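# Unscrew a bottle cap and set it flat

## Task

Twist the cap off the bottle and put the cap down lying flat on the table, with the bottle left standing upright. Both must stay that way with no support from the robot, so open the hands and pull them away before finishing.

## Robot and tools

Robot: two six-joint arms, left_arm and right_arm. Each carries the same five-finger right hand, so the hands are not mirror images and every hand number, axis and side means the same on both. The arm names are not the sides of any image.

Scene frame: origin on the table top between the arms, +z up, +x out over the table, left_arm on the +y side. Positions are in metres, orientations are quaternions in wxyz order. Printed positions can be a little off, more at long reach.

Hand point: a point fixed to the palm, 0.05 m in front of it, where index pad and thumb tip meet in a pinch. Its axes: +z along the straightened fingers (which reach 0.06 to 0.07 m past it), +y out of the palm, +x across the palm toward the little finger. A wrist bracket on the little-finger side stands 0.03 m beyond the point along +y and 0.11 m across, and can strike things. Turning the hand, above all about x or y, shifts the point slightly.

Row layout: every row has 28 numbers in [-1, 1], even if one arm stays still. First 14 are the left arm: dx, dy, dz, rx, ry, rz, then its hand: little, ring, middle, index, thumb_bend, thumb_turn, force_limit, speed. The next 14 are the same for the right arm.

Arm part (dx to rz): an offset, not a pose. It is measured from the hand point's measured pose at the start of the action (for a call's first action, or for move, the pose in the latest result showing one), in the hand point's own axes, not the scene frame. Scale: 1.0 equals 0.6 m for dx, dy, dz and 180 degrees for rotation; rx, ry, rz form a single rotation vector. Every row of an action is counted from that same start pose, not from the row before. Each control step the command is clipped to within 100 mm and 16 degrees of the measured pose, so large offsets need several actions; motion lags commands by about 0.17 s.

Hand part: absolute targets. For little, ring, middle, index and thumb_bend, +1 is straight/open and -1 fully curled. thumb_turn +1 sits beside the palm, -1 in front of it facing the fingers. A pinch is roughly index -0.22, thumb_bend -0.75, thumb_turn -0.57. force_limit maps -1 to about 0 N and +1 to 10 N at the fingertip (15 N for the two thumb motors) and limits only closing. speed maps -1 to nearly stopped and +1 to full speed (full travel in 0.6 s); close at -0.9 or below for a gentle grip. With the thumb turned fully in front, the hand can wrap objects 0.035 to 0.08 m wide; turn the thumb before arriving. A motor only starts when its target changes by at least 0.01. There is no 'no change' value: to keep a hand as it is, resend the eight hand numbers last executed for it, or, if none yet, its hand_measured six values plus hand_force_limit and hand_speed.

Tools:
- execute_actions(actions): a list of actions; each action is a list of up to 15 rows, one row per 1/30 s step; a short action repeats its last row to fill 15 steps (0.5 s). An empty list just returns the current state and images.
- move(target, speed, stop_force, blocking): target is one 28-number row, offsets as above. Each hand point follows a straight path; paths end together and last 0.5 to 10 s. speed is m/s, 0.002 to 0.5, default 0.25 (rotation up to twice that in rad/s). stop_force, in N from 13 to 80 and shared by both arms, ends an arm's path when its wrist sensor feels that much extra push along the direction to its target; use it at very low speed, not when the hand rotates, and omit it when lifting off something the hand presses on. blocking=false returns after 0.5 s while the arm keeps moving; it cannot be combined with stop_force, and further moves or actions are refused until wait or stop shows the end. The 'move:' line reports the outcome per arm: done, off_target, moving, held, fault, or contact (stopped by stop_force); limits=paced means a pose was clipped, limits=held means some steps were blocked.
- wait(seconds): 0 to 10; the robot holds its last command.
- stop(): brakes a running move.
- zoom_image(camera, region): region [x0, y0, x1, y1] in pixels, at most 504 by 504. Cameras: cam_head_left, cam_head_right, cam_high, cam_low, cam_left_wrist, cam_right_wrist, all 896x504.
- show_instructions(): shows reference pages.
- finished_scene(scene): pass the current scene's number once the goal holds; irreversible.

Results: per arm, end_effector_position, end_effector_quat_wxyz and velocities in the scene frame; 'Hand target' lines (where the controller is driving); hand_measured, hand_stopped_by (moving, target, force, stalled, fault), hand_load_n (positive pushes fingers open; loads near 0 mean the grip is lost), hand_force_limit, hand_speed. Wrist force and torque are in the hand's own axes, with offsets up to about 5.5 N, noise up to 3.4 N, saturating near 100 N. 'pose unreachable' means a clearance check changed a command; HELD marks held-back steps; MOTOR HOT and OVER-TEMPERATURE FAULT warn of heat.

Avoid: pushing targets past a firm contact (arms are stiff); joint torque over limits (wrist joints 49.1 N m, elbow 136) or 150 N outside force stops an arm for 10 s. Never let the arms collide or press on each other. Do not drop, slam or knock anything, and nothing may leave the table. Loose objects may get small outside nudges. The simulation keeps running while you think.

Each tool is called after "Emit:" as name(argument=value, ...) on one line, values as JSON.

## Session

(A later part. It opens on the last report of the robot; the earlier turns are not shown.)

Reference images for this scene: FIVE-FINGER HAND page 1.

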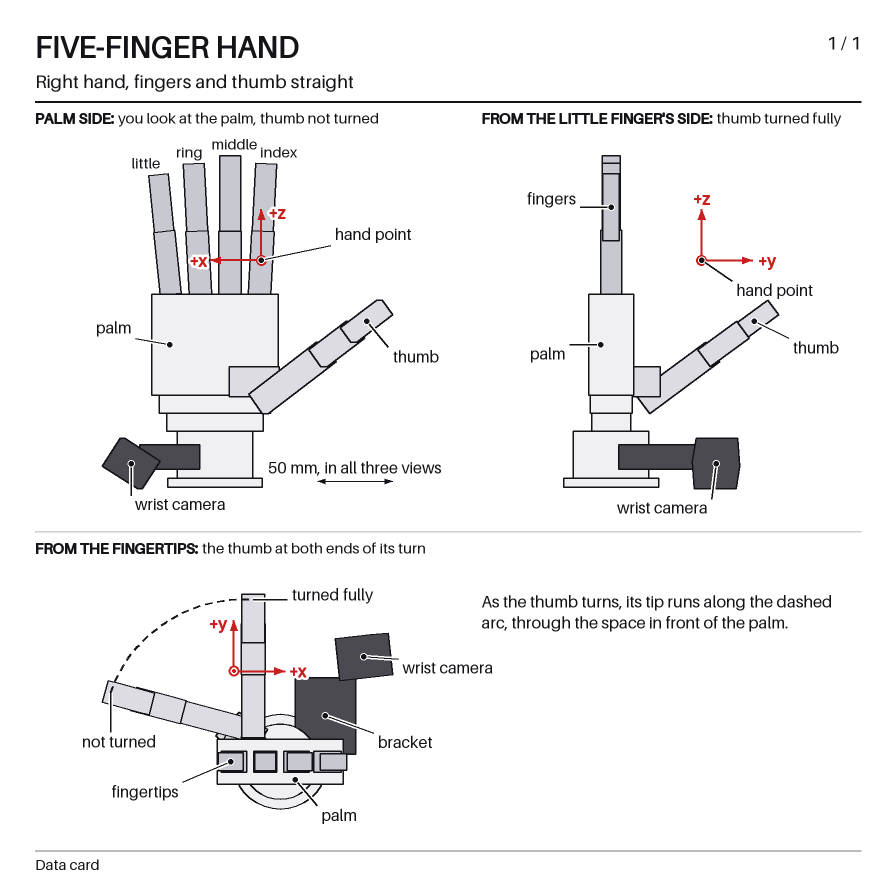

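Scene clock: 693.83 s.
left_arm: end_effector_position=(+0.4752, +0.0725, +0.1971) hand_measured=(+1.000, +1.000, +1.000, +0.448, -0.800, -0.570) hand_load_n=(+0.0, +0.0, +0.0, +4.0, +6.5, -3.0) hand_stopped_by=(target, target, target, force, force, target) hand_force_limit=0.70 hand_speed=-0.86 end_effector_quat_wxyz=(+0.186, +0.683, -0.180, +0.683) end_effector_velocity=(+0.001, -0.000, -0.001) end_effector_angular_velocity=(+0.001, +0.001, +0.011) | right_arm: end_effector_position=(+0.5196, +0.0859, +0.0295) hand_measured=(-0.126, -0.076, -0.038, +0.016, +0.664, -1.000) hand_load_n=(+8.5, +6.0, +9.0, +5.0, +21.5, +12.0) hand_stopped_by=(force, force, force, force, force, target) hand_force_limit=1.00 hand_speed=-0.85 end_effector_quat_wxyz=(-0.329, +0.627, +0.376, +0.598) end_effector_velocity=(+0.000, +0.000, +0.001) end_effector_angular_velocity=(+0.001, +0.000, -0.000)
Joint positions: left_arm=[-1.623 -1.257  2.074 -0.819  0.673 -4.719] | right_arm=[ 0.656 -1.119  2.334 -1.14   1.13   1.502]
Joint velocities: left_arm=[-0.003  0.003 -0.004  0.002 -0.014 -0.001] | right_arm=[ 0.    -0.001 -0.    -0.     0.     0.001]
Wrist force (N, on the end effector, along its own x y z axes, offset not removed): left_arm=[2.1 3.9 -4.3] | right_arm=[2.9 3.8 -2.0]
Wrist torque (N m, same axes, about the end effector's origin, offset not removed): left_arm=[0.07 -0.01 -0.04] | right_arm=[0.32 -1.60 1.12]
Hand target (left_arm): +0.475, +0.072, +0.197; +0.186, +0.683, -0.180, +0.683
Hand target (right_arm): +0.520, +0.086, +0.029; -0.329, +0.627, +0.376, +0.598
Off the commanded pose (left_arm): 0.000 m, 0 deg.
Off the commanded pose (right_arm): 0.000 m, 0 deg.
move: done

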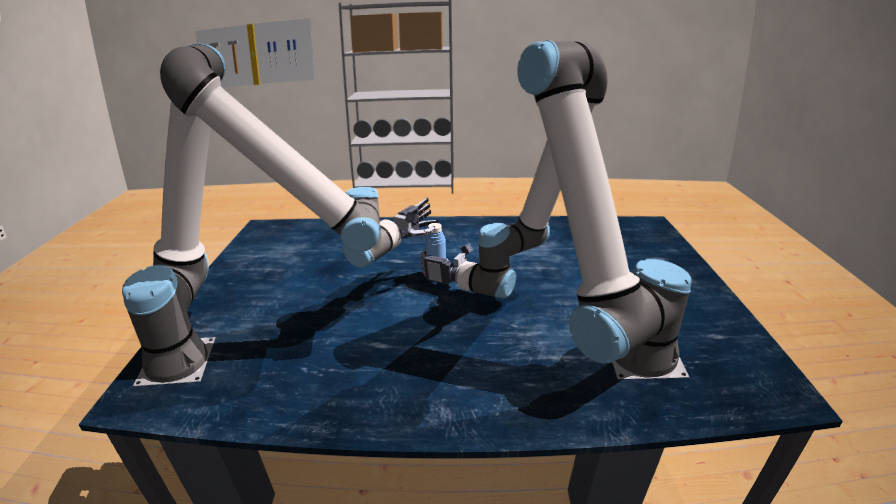

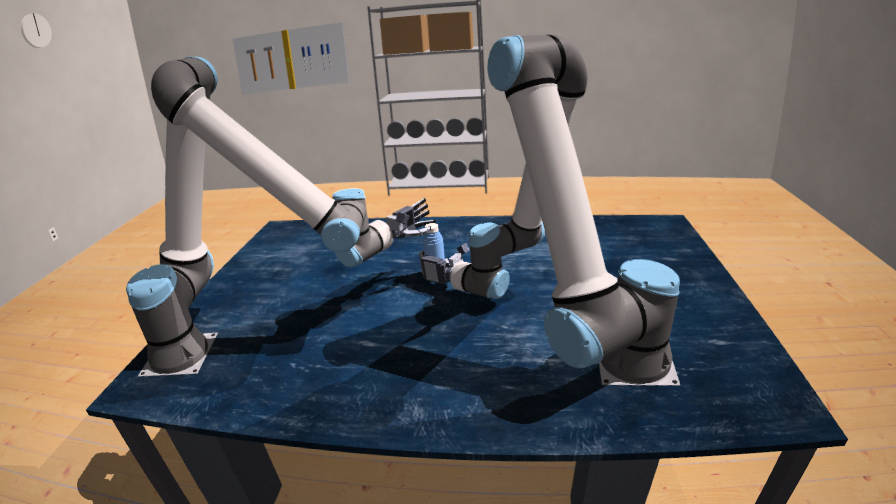

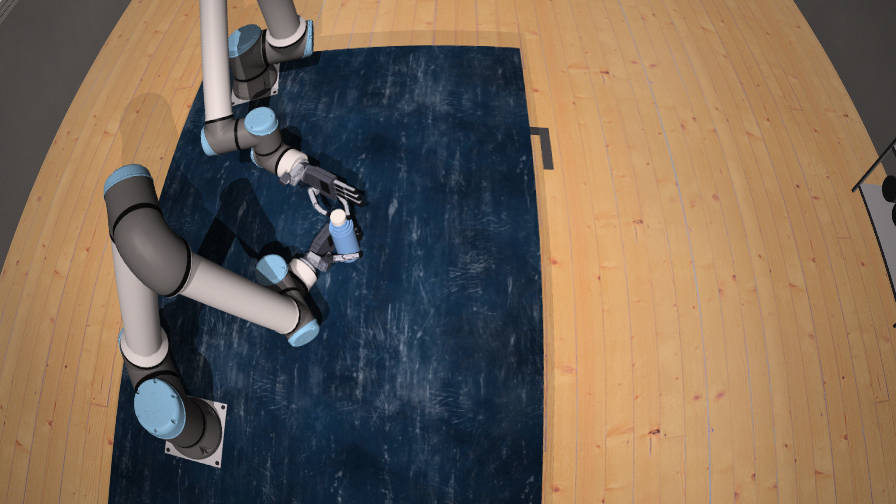

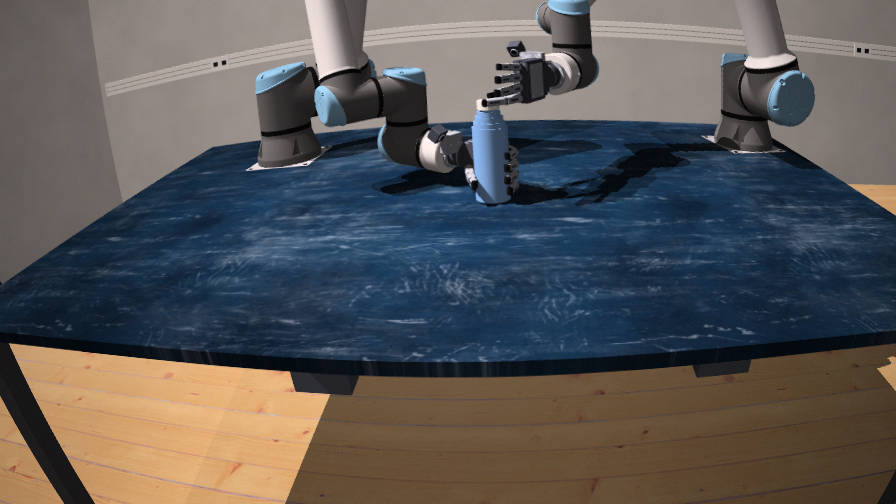

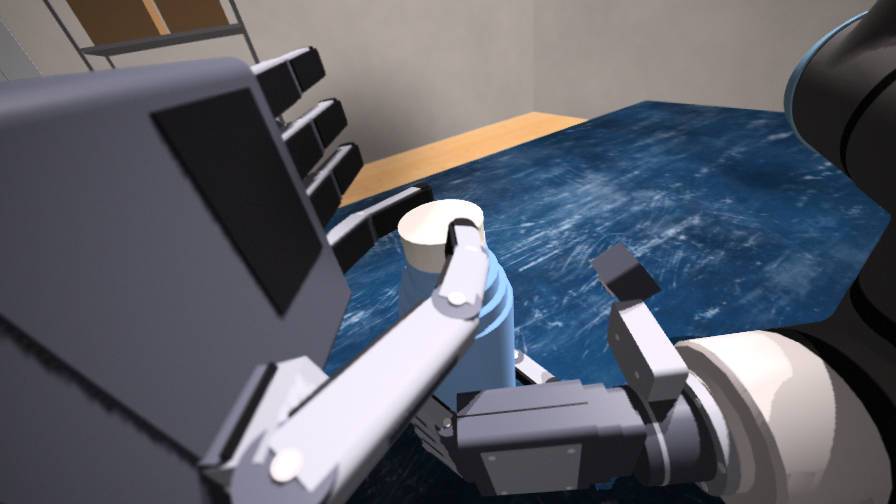

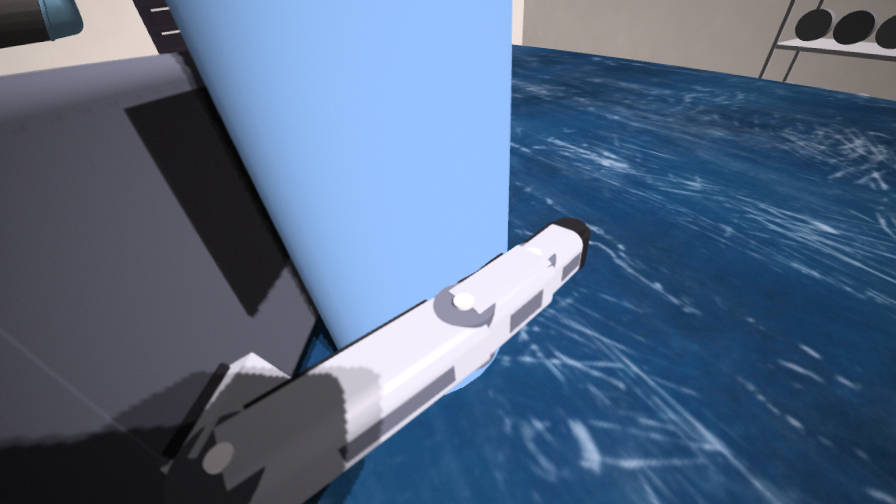

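Emit:
move(target=[0,0,0,0,0,0,1,1,1,0.6,-0.4,-0.57,1,1, 0,0,0,0,0,0,-1,-1,-1,-0.98,-0.4,-1,1,-0.85])

Emit:
move(target=[-0.005,-0.0331,-0.0080,-0.378,0,0,1,1,1,0.6,-0.4,-0.57,1,1, 0,0,0,0,0,0,-1,-1,-1,-0.98,-0.4,-1,1,-0.85], speed=0.5)

Emit:
zoom_image(camera="cam_head_left", region=[395,195,475,275])

Emit:
zoom_image(camera="cam_high", region=[290,170,390,270])

Scene clock: 719.97 s.
left_arm: end_effector_position=(+0.4752, +0.0725, +0.1971) hand_measured=(+1.000, +1.000, +1.000, +0.600, -0.400, -0.570) hand_load_n=(+0.0, +0.0, +0.0, +0.0, +0.0, +0.0) hand_stopped_by=(target, target, target, target, target, target) hand_force_limit=1.00 hand_speed=1.00 end_effector_quat_wxyz=(+0.186, +0.683, -0.180, +0.683) end_effector_velocity=(+0.001, +0.001, -0.000) end_effector_angular_velocity=(+0.000, -0.000, +0.002) | right_arm: end_effector_position=(+0.5196, +0.0860, +0.0295) hand_measured=(-0.126, -0.076, -0.038, +0.016, +0.664, -1.000) hand_load_n=(+8.0, +6.0, +8.5, +4.5, +21.5, +10.5) hand_stopped_by=(force, force, force, force, force, target) hand_force_limit=1.00 hand_speed=-0.85 end_effector_quat_wxyz=(-0.329, +0.627, +0.376, +0.598) end_effector_velocity=(+0.001, +0.000, +0.001) end_effector_angular_velocity=(+0.002, -0.001, -0.001)
Joint positions: left_arm=[-1.624 -1.257  2.074 -0.819  0.673 -4.719] | right_arm=[ 0.656 -1.119  2.334 -1.14   1.13   1.502]
Joint velocities: left_arm=[ 0.001 -0.     0.001 -0.002 -0.001  0.001] | right_arm=[-0.    -0.001 -0.001  0.     0.001  0.001]
Wrist force (N, on the end effector, along its own x y z axes, offset not removed): left_arm=[2.1 -3.3 3.1] | right_arm=[2.5 -0.2 -3.3]
Wrist torque (N m, same axes, about the end effector's origin, offset not removed): left_arm=[-0.51 -0.40 0.16] | right_arm=[0.04 -0.09 0.13]
Hand target (left_arm): +0.475, +0.073, +0.197; +0.186, +0.683, -0.180, +0.683
Hand target (right_arm): +0.520, +0.086, +0.029; -0.329, +0.627, +0.376, +0.598
Off the commanded pose (left_arm): 0.000 m, 0 deg.
Off the commanded pose (right_arm): 0.000 m, 0 deg.
move: done

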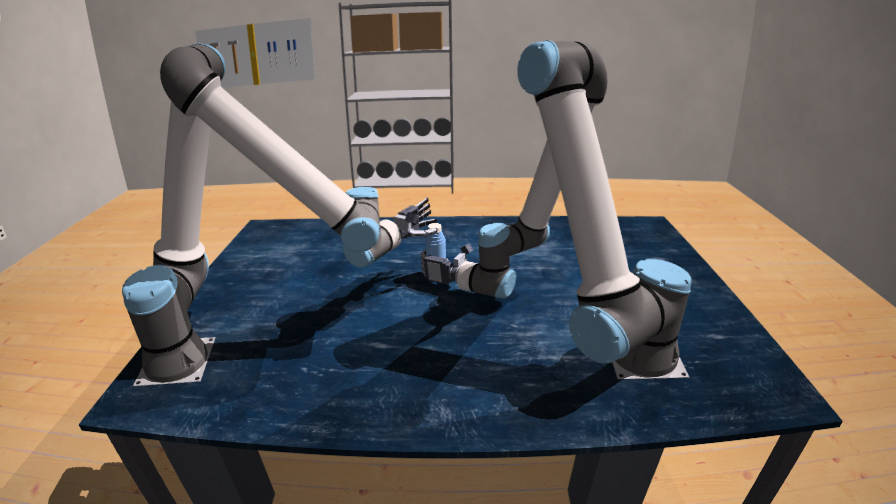

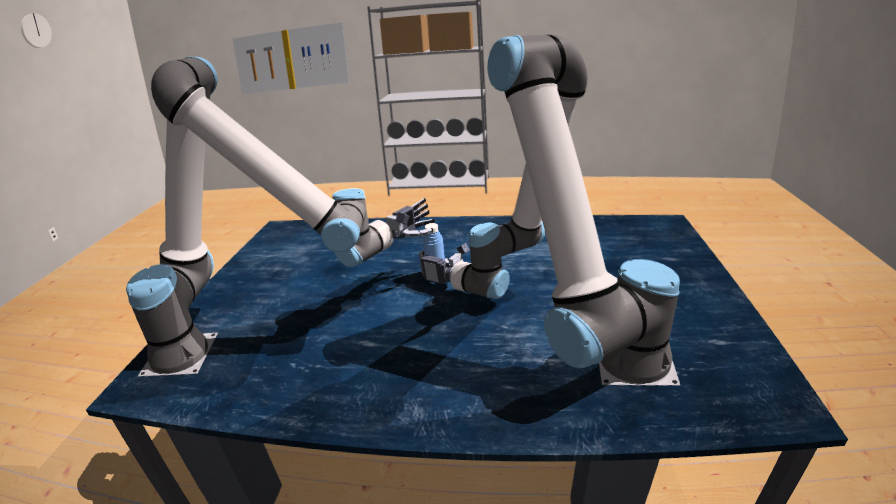

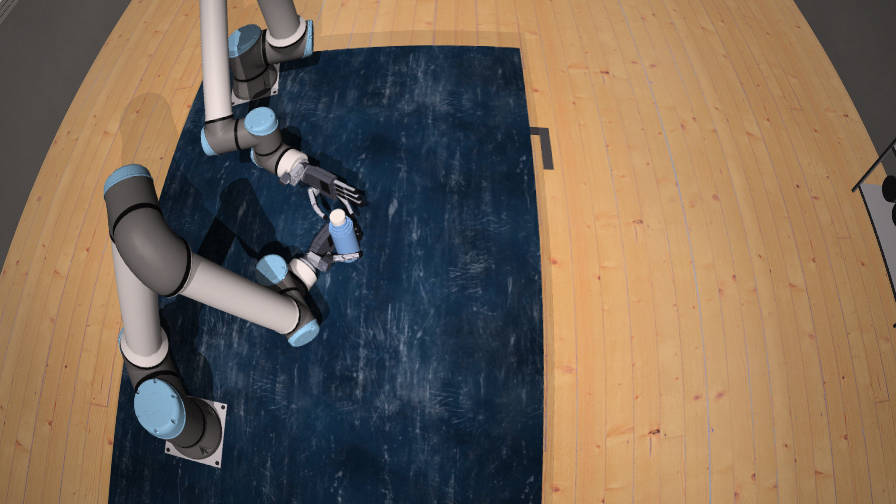

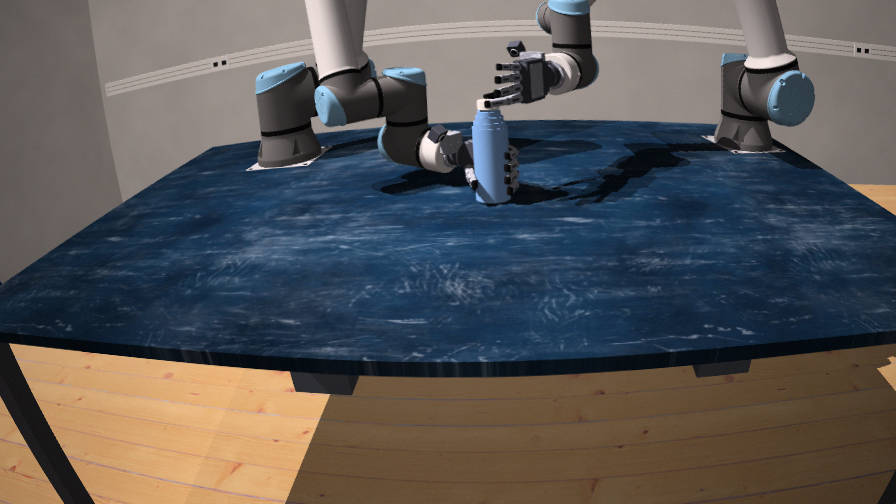

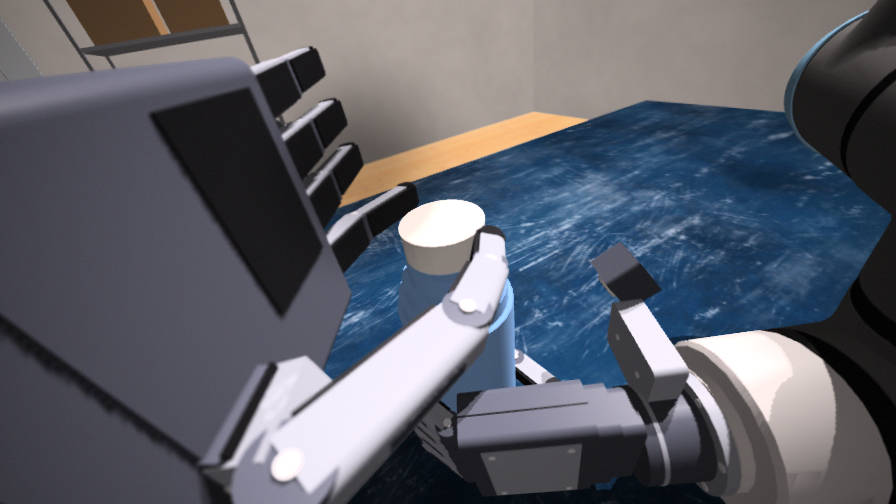

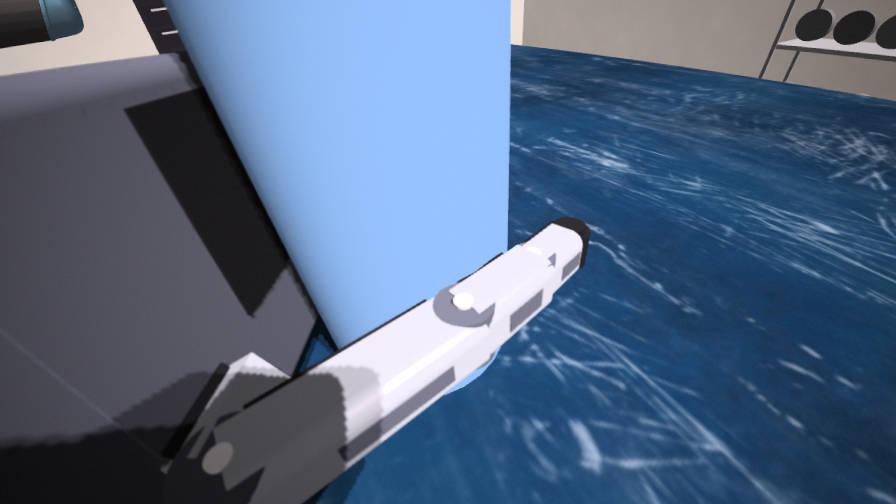

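Scene clock: 721.87 s.
left_arm: end_effector_position=(+0.4815, +0.0920, +0.1938) hand_measured=(+1.000, +1.000, +1.000, +0.600, -0.400, -0.570) hand_load_n=(+0.0, +0.0, +0.0, +0.0, +0.0, +0.0) hand_stopped_by=(target, target, target, target, target, target) hand_force_limit=1.00 hand_speed=1.00 end_effector_quat_wxyz=(+0.536, +0.463, -0.532, +0.465) end_effector_velocity=(-0.000, -0.001, +0.000) end_effector_angular_velocity=(+0.001, -0.000, -0.012) | right_arm: end_effector_position=(+0.5196, +0.0860, +0.0295) hand_measured=(-0.126, -0.076, -0.038, +0.016, +0.664, -1.000) hand_load_n=(+8.0, +6.0, +8.5, +4.5, +21.5, +10.5) hand_stopped_by=(force, force, force, force, force, target) hand_force_limit=1.00 hand_speed=-0.85 end_effector_quat_wxyz=(-0.329, +0.627, +0.376, +0.598) end_effector_velocity=(-0.001, -0.000, +0.000) end_effector_angular_velocity=(+0.000, +0.001, +0.001)
Joint positions: left_arm=[-1.128 -1.097  1.832 -0.744  2.355 -4.721] | right_arm=[ 0.656 -1.119  2.334 -1.14   1.13   1.502]
Joint velocities: left_arm=[ 0.002  0.005 -0.009  0.005  0.014  0.001] | right_arm=[ 0.    -0.001  0.002  0.    -0.001  0.001]
Wrist force (N, on the end effector, along its own x y z axes, offset not removed): left_arm=[-0.9 -0.4 1.7] | right_arm=[-2.9 -4.3 -1.8]
Wrist torque (N m, same axes, about the end effector's origin, offset not removed): left_arm=[0.10 0.04 -0.09] | right_arm=[-0.34 0.36 -0.42]
Hand target (left_arm): +0.481, +0.092, +0.194; +0.536, +0.462, -0.532, +0.464
Hand target (right_arm): +0.520, +0.086, +0.029; -0.329, +0.627, +0.376, +0.598
Off the commanded pose (left_arm): 0.001 m, 0 deg.
Off the commanded pose (right_arm): 0.000 m, 0 deg.
move: done

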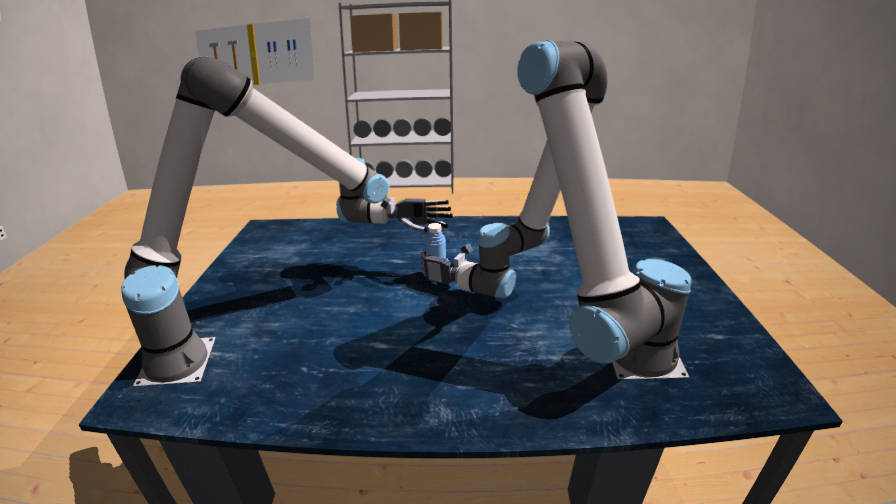

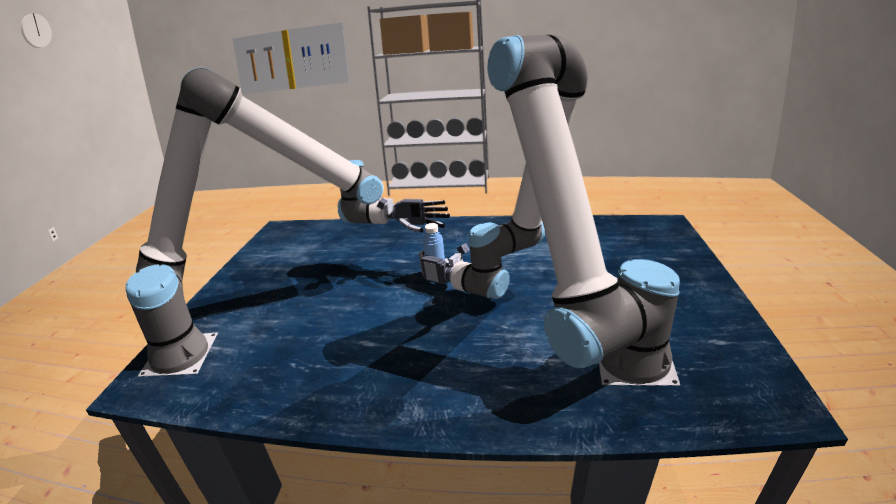

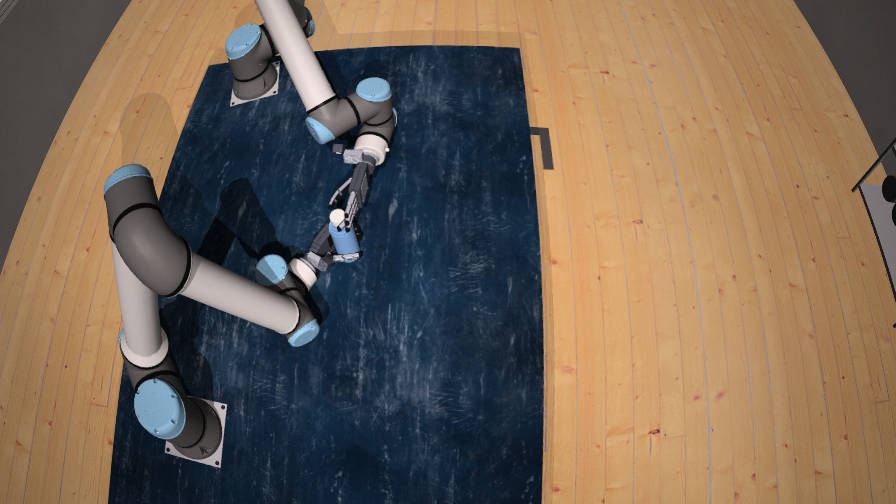

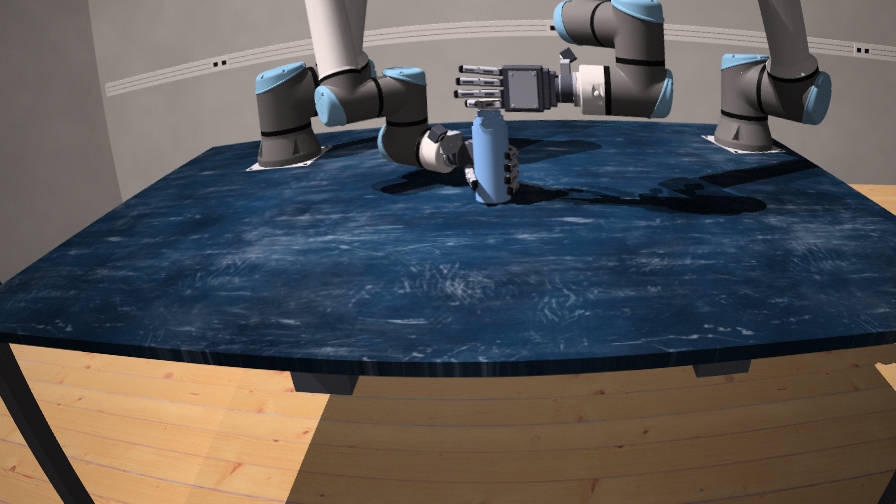

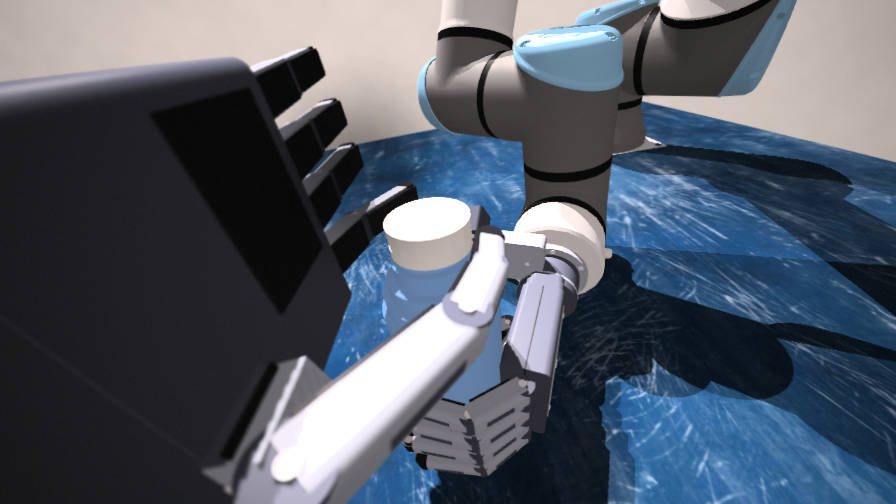

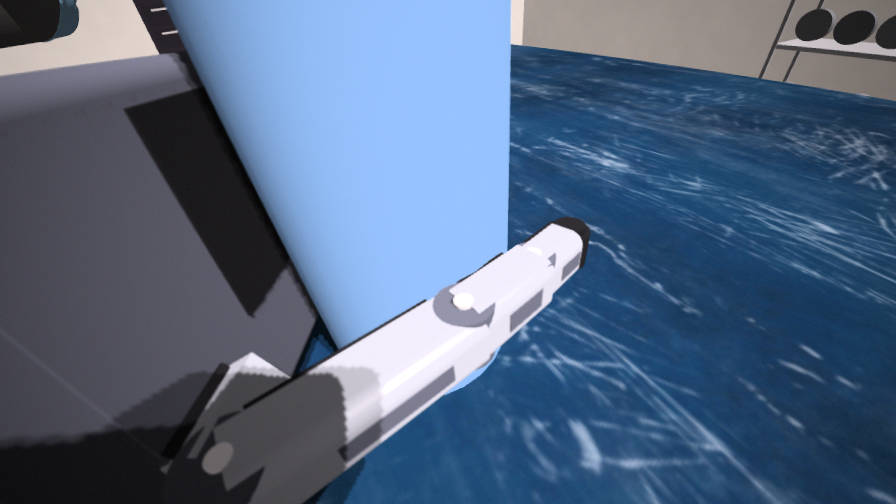

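Region (395, 195, 475, 275) of cam_head_left's 896x504 image, scaled by 6.300, with more detail than that image has.

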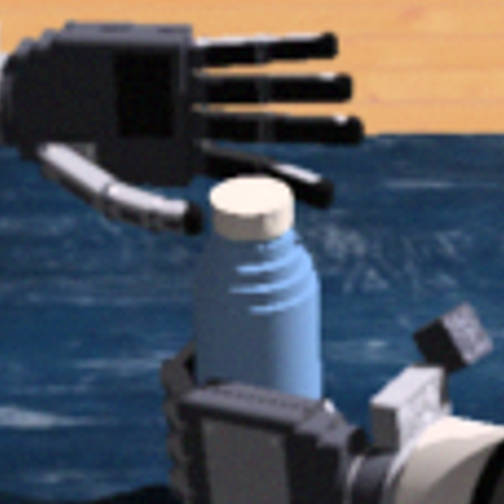

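Region (290, 170, 390, 270) of cam_high's 896x504 image, scaled by 5.040, with more detail than that image has.

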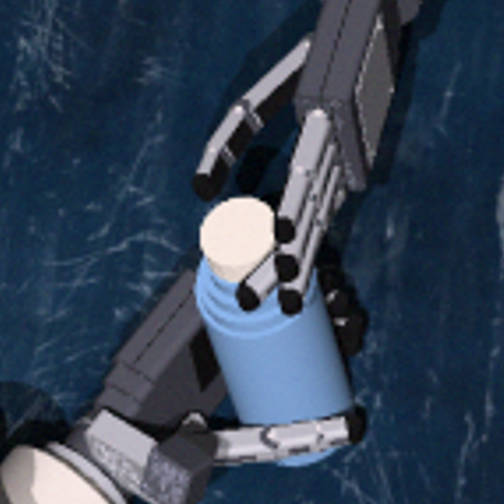

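Emit:
move(target=[0,0,0,0,0,0,1,1,1,-0.55,-0.9,-0.57,0.7,-0.82, 0,0,0,0,0,0,-1,-1,-1,-0.98,-0.4,-1,1,-0.85])

Emit:
zoom_image(camera="cam_head_left", region=[395,195,475,275])

Scene clock: 729.80 s.
left_arm: end_effector_position=(+0.4815, +0.0920, +0.1938) hand_measured=(+1.000, +1.000, +1.000, +0.456, -0.782, -0.570) hand_load_n=(+0.0, +0.0, +0.0, +15.0, +11.5, -1.0) hand_stopped_by=(target, target, target, force, force, target) hand_force_limit=0.70 hand_speed=-0.82 end_effector_quat_wxyz=(+0.536, +0.463, -0.532, +0.465) end_effector_velocity=(-0.000, -0.000, +0.000) end_effector_angular_velocity=(-0.000, +0.000, +0.001) | right_arm: end_effector_position=(+0.5196, +0.0860, +0.0295) hand_measured=(-0.126, -0.076, -0.038, +0.016, +0.664, -1.000) hand_load_n=(+10.5, +7.5, +8.5, +3.0, +22.0, +6.5) hand_stopped_by=(force, force, force, force, force, target) hand_force_limit=1.00 hand_speed=-0.85 end_effector_quat_wxyz=(-0.329, +0.627, +0.376, +0.598) end_effector_velocity=(-0.001, -0.000, -0.000) end_effector_angular_velocity=(-0.000, +0.001, +0.001)
Joint positions: left_arm=[-1.128 -1.097  1.832 -0.744  2.355 -4.721] | right_arm=[ 0.656 -1.119  2.334 -1.14   1.13   1.502]
Joint velocities: left_arm=[-0.001 -0.001  0.    -0.    -0.001 -0.   ] | right_arm=[ 0.    -0.     0.001 -0.001 -0.001  0.   ]
Wrist force (N, on the end effector, along its own x y z axes, offset not removed): left_arm=[2.1 -4.9 8.9] | right_arm=[0.5 -9.7 5.0]
Wrist torque (N m, same axes, about the end effector's origin, offset not removed): left_arm=[0.45 -0.45 0.39] | right_arm=[-0.49 -0.83 -1.71]
Hand target (left_arm): +0.481, +0.092, +0.194; +0.536, +0.463, -0.532, +0.465
Hand target (right_arm): +0.520, +0.086, +0.029; -0.329, +0.627, +0.376, +0.598
Off the commanded pose (left_arm): 0.000 m, 0 deg.
Off the commanded pose (right_arm): 0.000 m, 0 deg.
move: done

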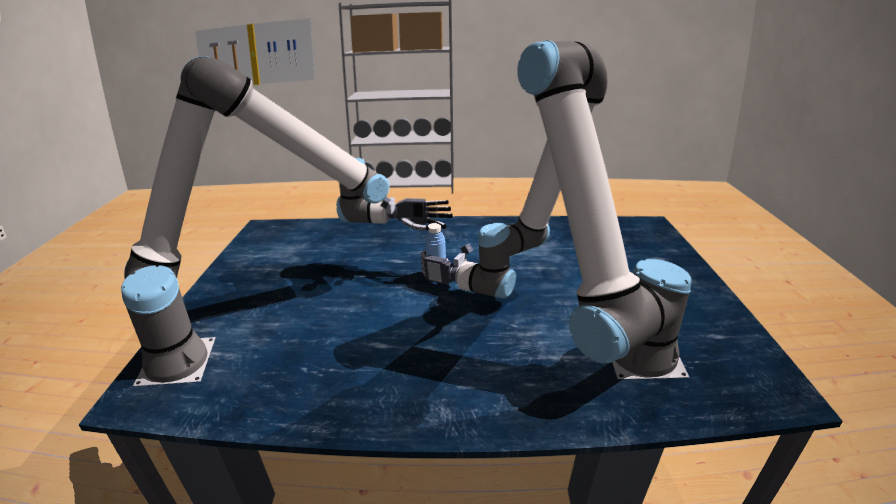

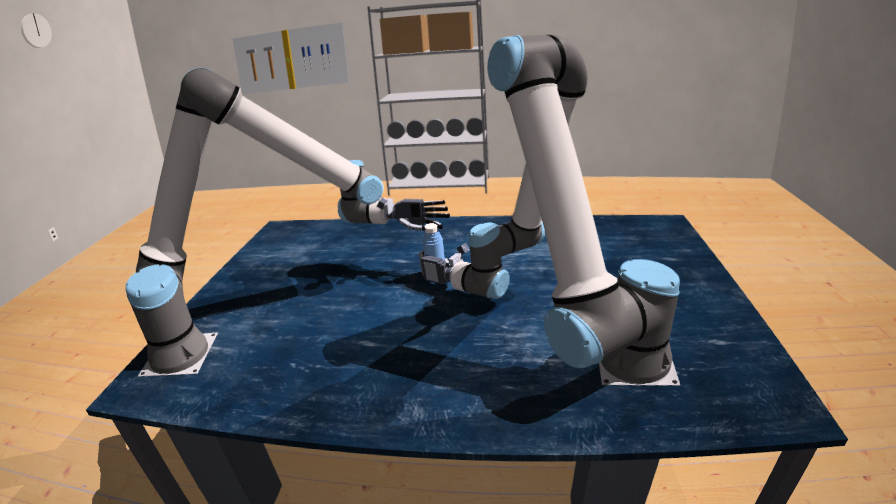

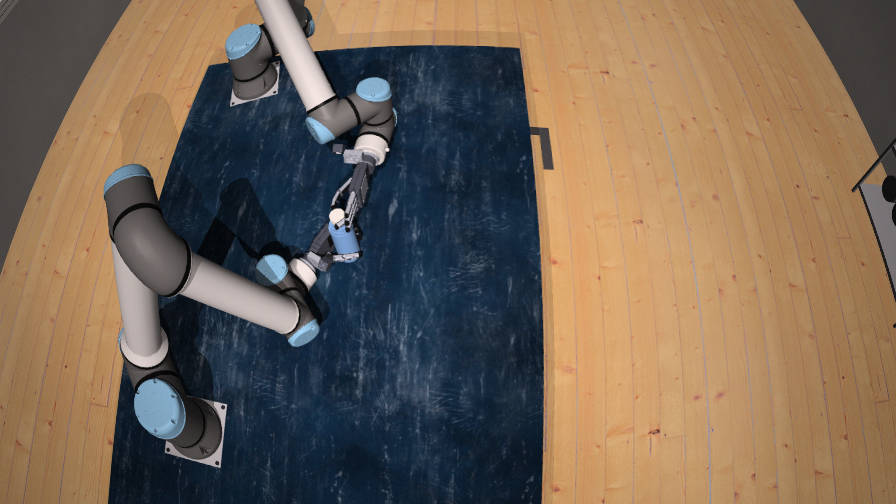

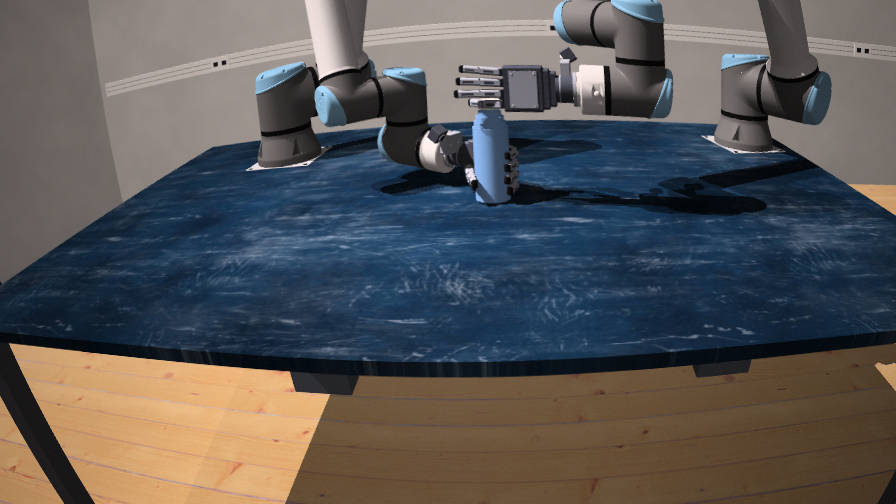

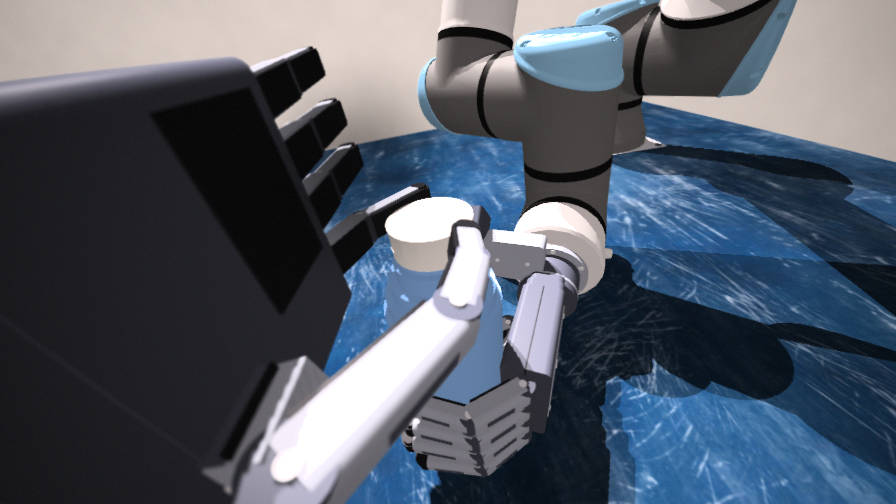

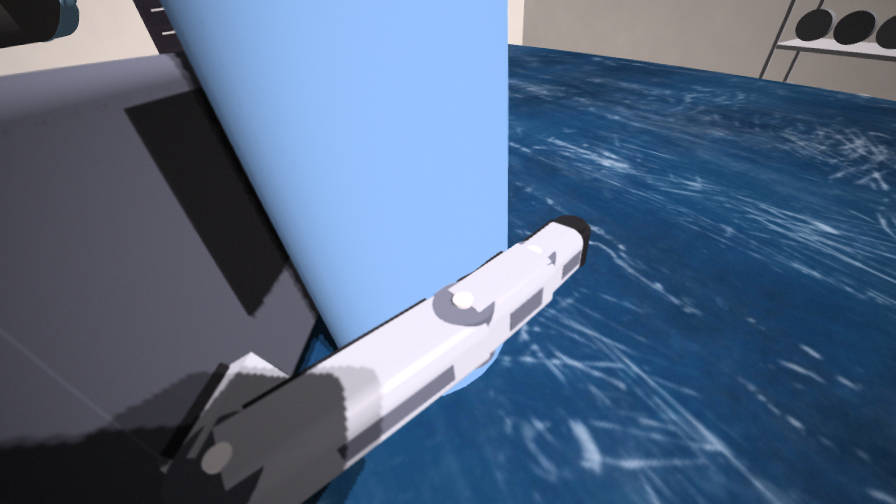

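Region (395, 195, 475, 275) of cam_head_left's 896x504 image, scaled by 6.300, with more detail than that image has.

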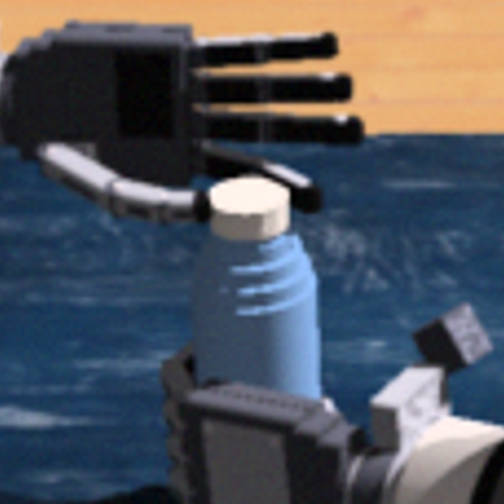

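Emit:
execute_actions(actions=[])

Scene clock: 753.23 s.
left_arm: end_effector_position=(+0.4814, +0.0920, +0.1938) hand_measured=(+1.000, +1.000, +1.000, +0.456, -0.782, -0.570) hand_load_n=(+0.0, +0.0, +0.0, +15.0, +11.5, -1.0) hand_stopped_by=(target, target, target, force, force, target) hand_force_limit=0.70 hand_speed=-0.82 end_effector_quat_wxyz=(+0.536, +0.463, -0.532, +0.465) end_effector_velocity=(-0.001, +0.001, -0.000) end_effector_angular_velocity=(+0.002, +0.001, -0.001) | right_arm: end_effector_position=(+0.5196, +0.0860, +0.0295) hand_measured=(-0.126, -0.076, -0.038, +0.016, +0.664, -1.000) hand_load_n=(+10.5, +7.5, +8.5, +3.0, +22.0, +6.5) hand_stopped_by=(force, force, force, force, force, target) hand_force_limit=1.00 hand_speed=-0.85 end_effector_quat_wxyz=(-0.329, +0.627, +0.376, +0.598) end_effector_velocity=(-0.000, +0.000, +0.000) end_effector_angular_velocity=(+0.000, +0.001, +0.001)
Joint positions: left_arm=[-1.128 -1.097  1.832 -0.744  2.355 -4.721] | right_arm=[ 0.656 -1.119  2.334 -1.14   1.13   1.502]
Joint velocities: left_arm=[-0.    -0.     0.001  0.002  0.001  0.001] | right_arm=[ 0.    -0.001  0.001  0.    -0.001  0.001]
Wrist force (N, on the end effector, along its own x y z axes, offset not removed): left_arm=[-0.3 -3.6 10.8] | right_arm=[-0.6 -10.8 0.4]
Wrist torque (N m, same axes, about the end effector's origin, offset not removed): left_arm=[0.42 0.05 0.22] | right_arm=[-0.24 -0.41 -1.47]
Hand target (left_arm): +0.481, +0.092, +0.194; +0.536, +0.463, -0.532, +0.465
Hand target (right_arm): +0.520, +0.086, +0.029; -0.329, +0.627, +0.376, +0.598
Off the commanded pose (left_arm): 0.000 m, 0 deg.
Off the commanded pose (right_arm): 0.000 m, 0 deg.

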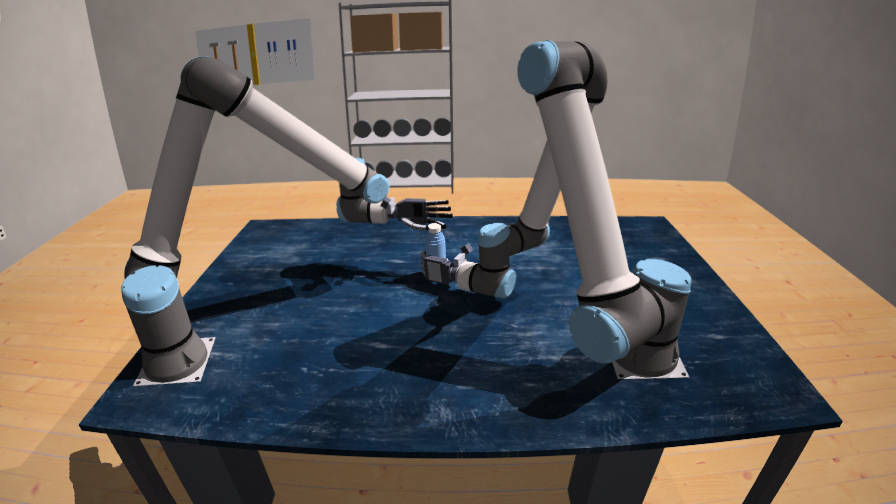

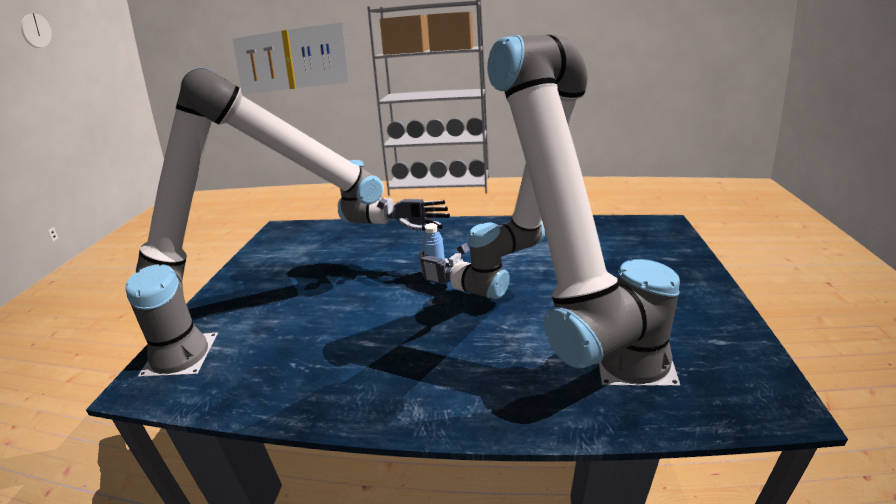

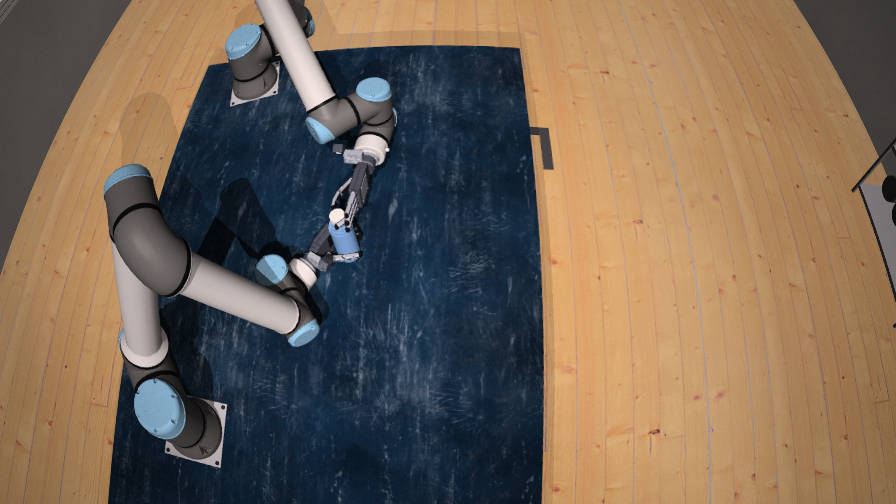

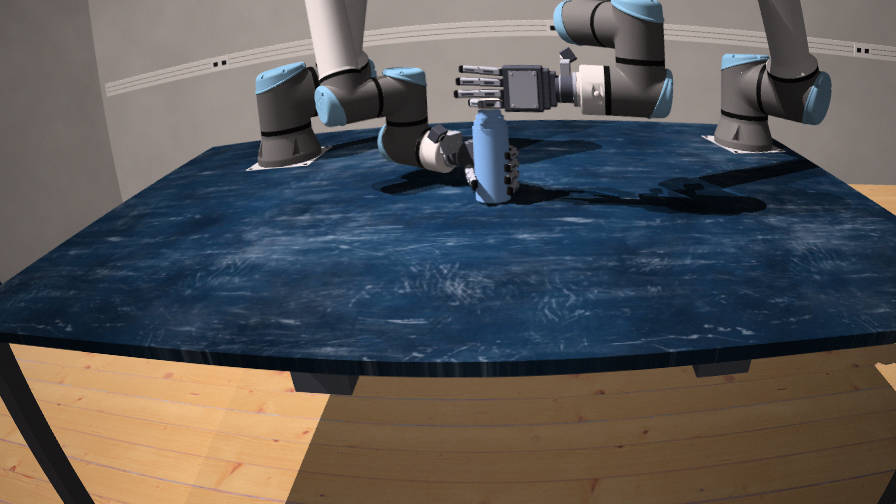

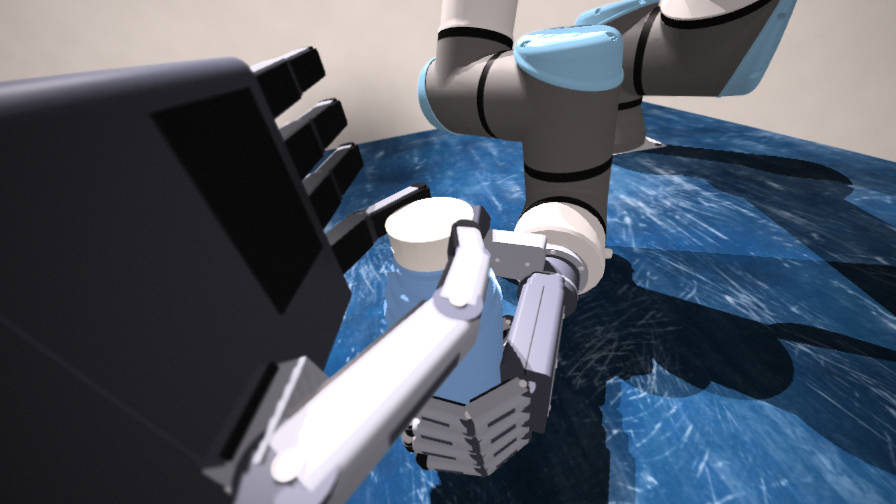

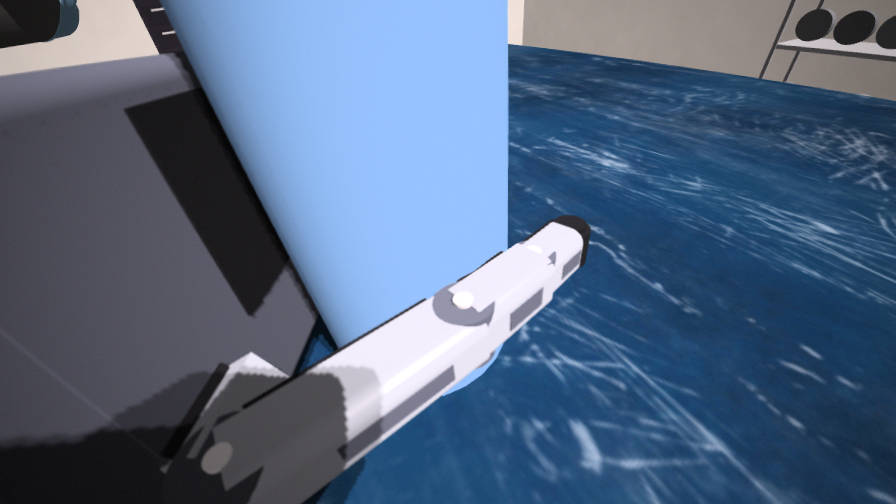

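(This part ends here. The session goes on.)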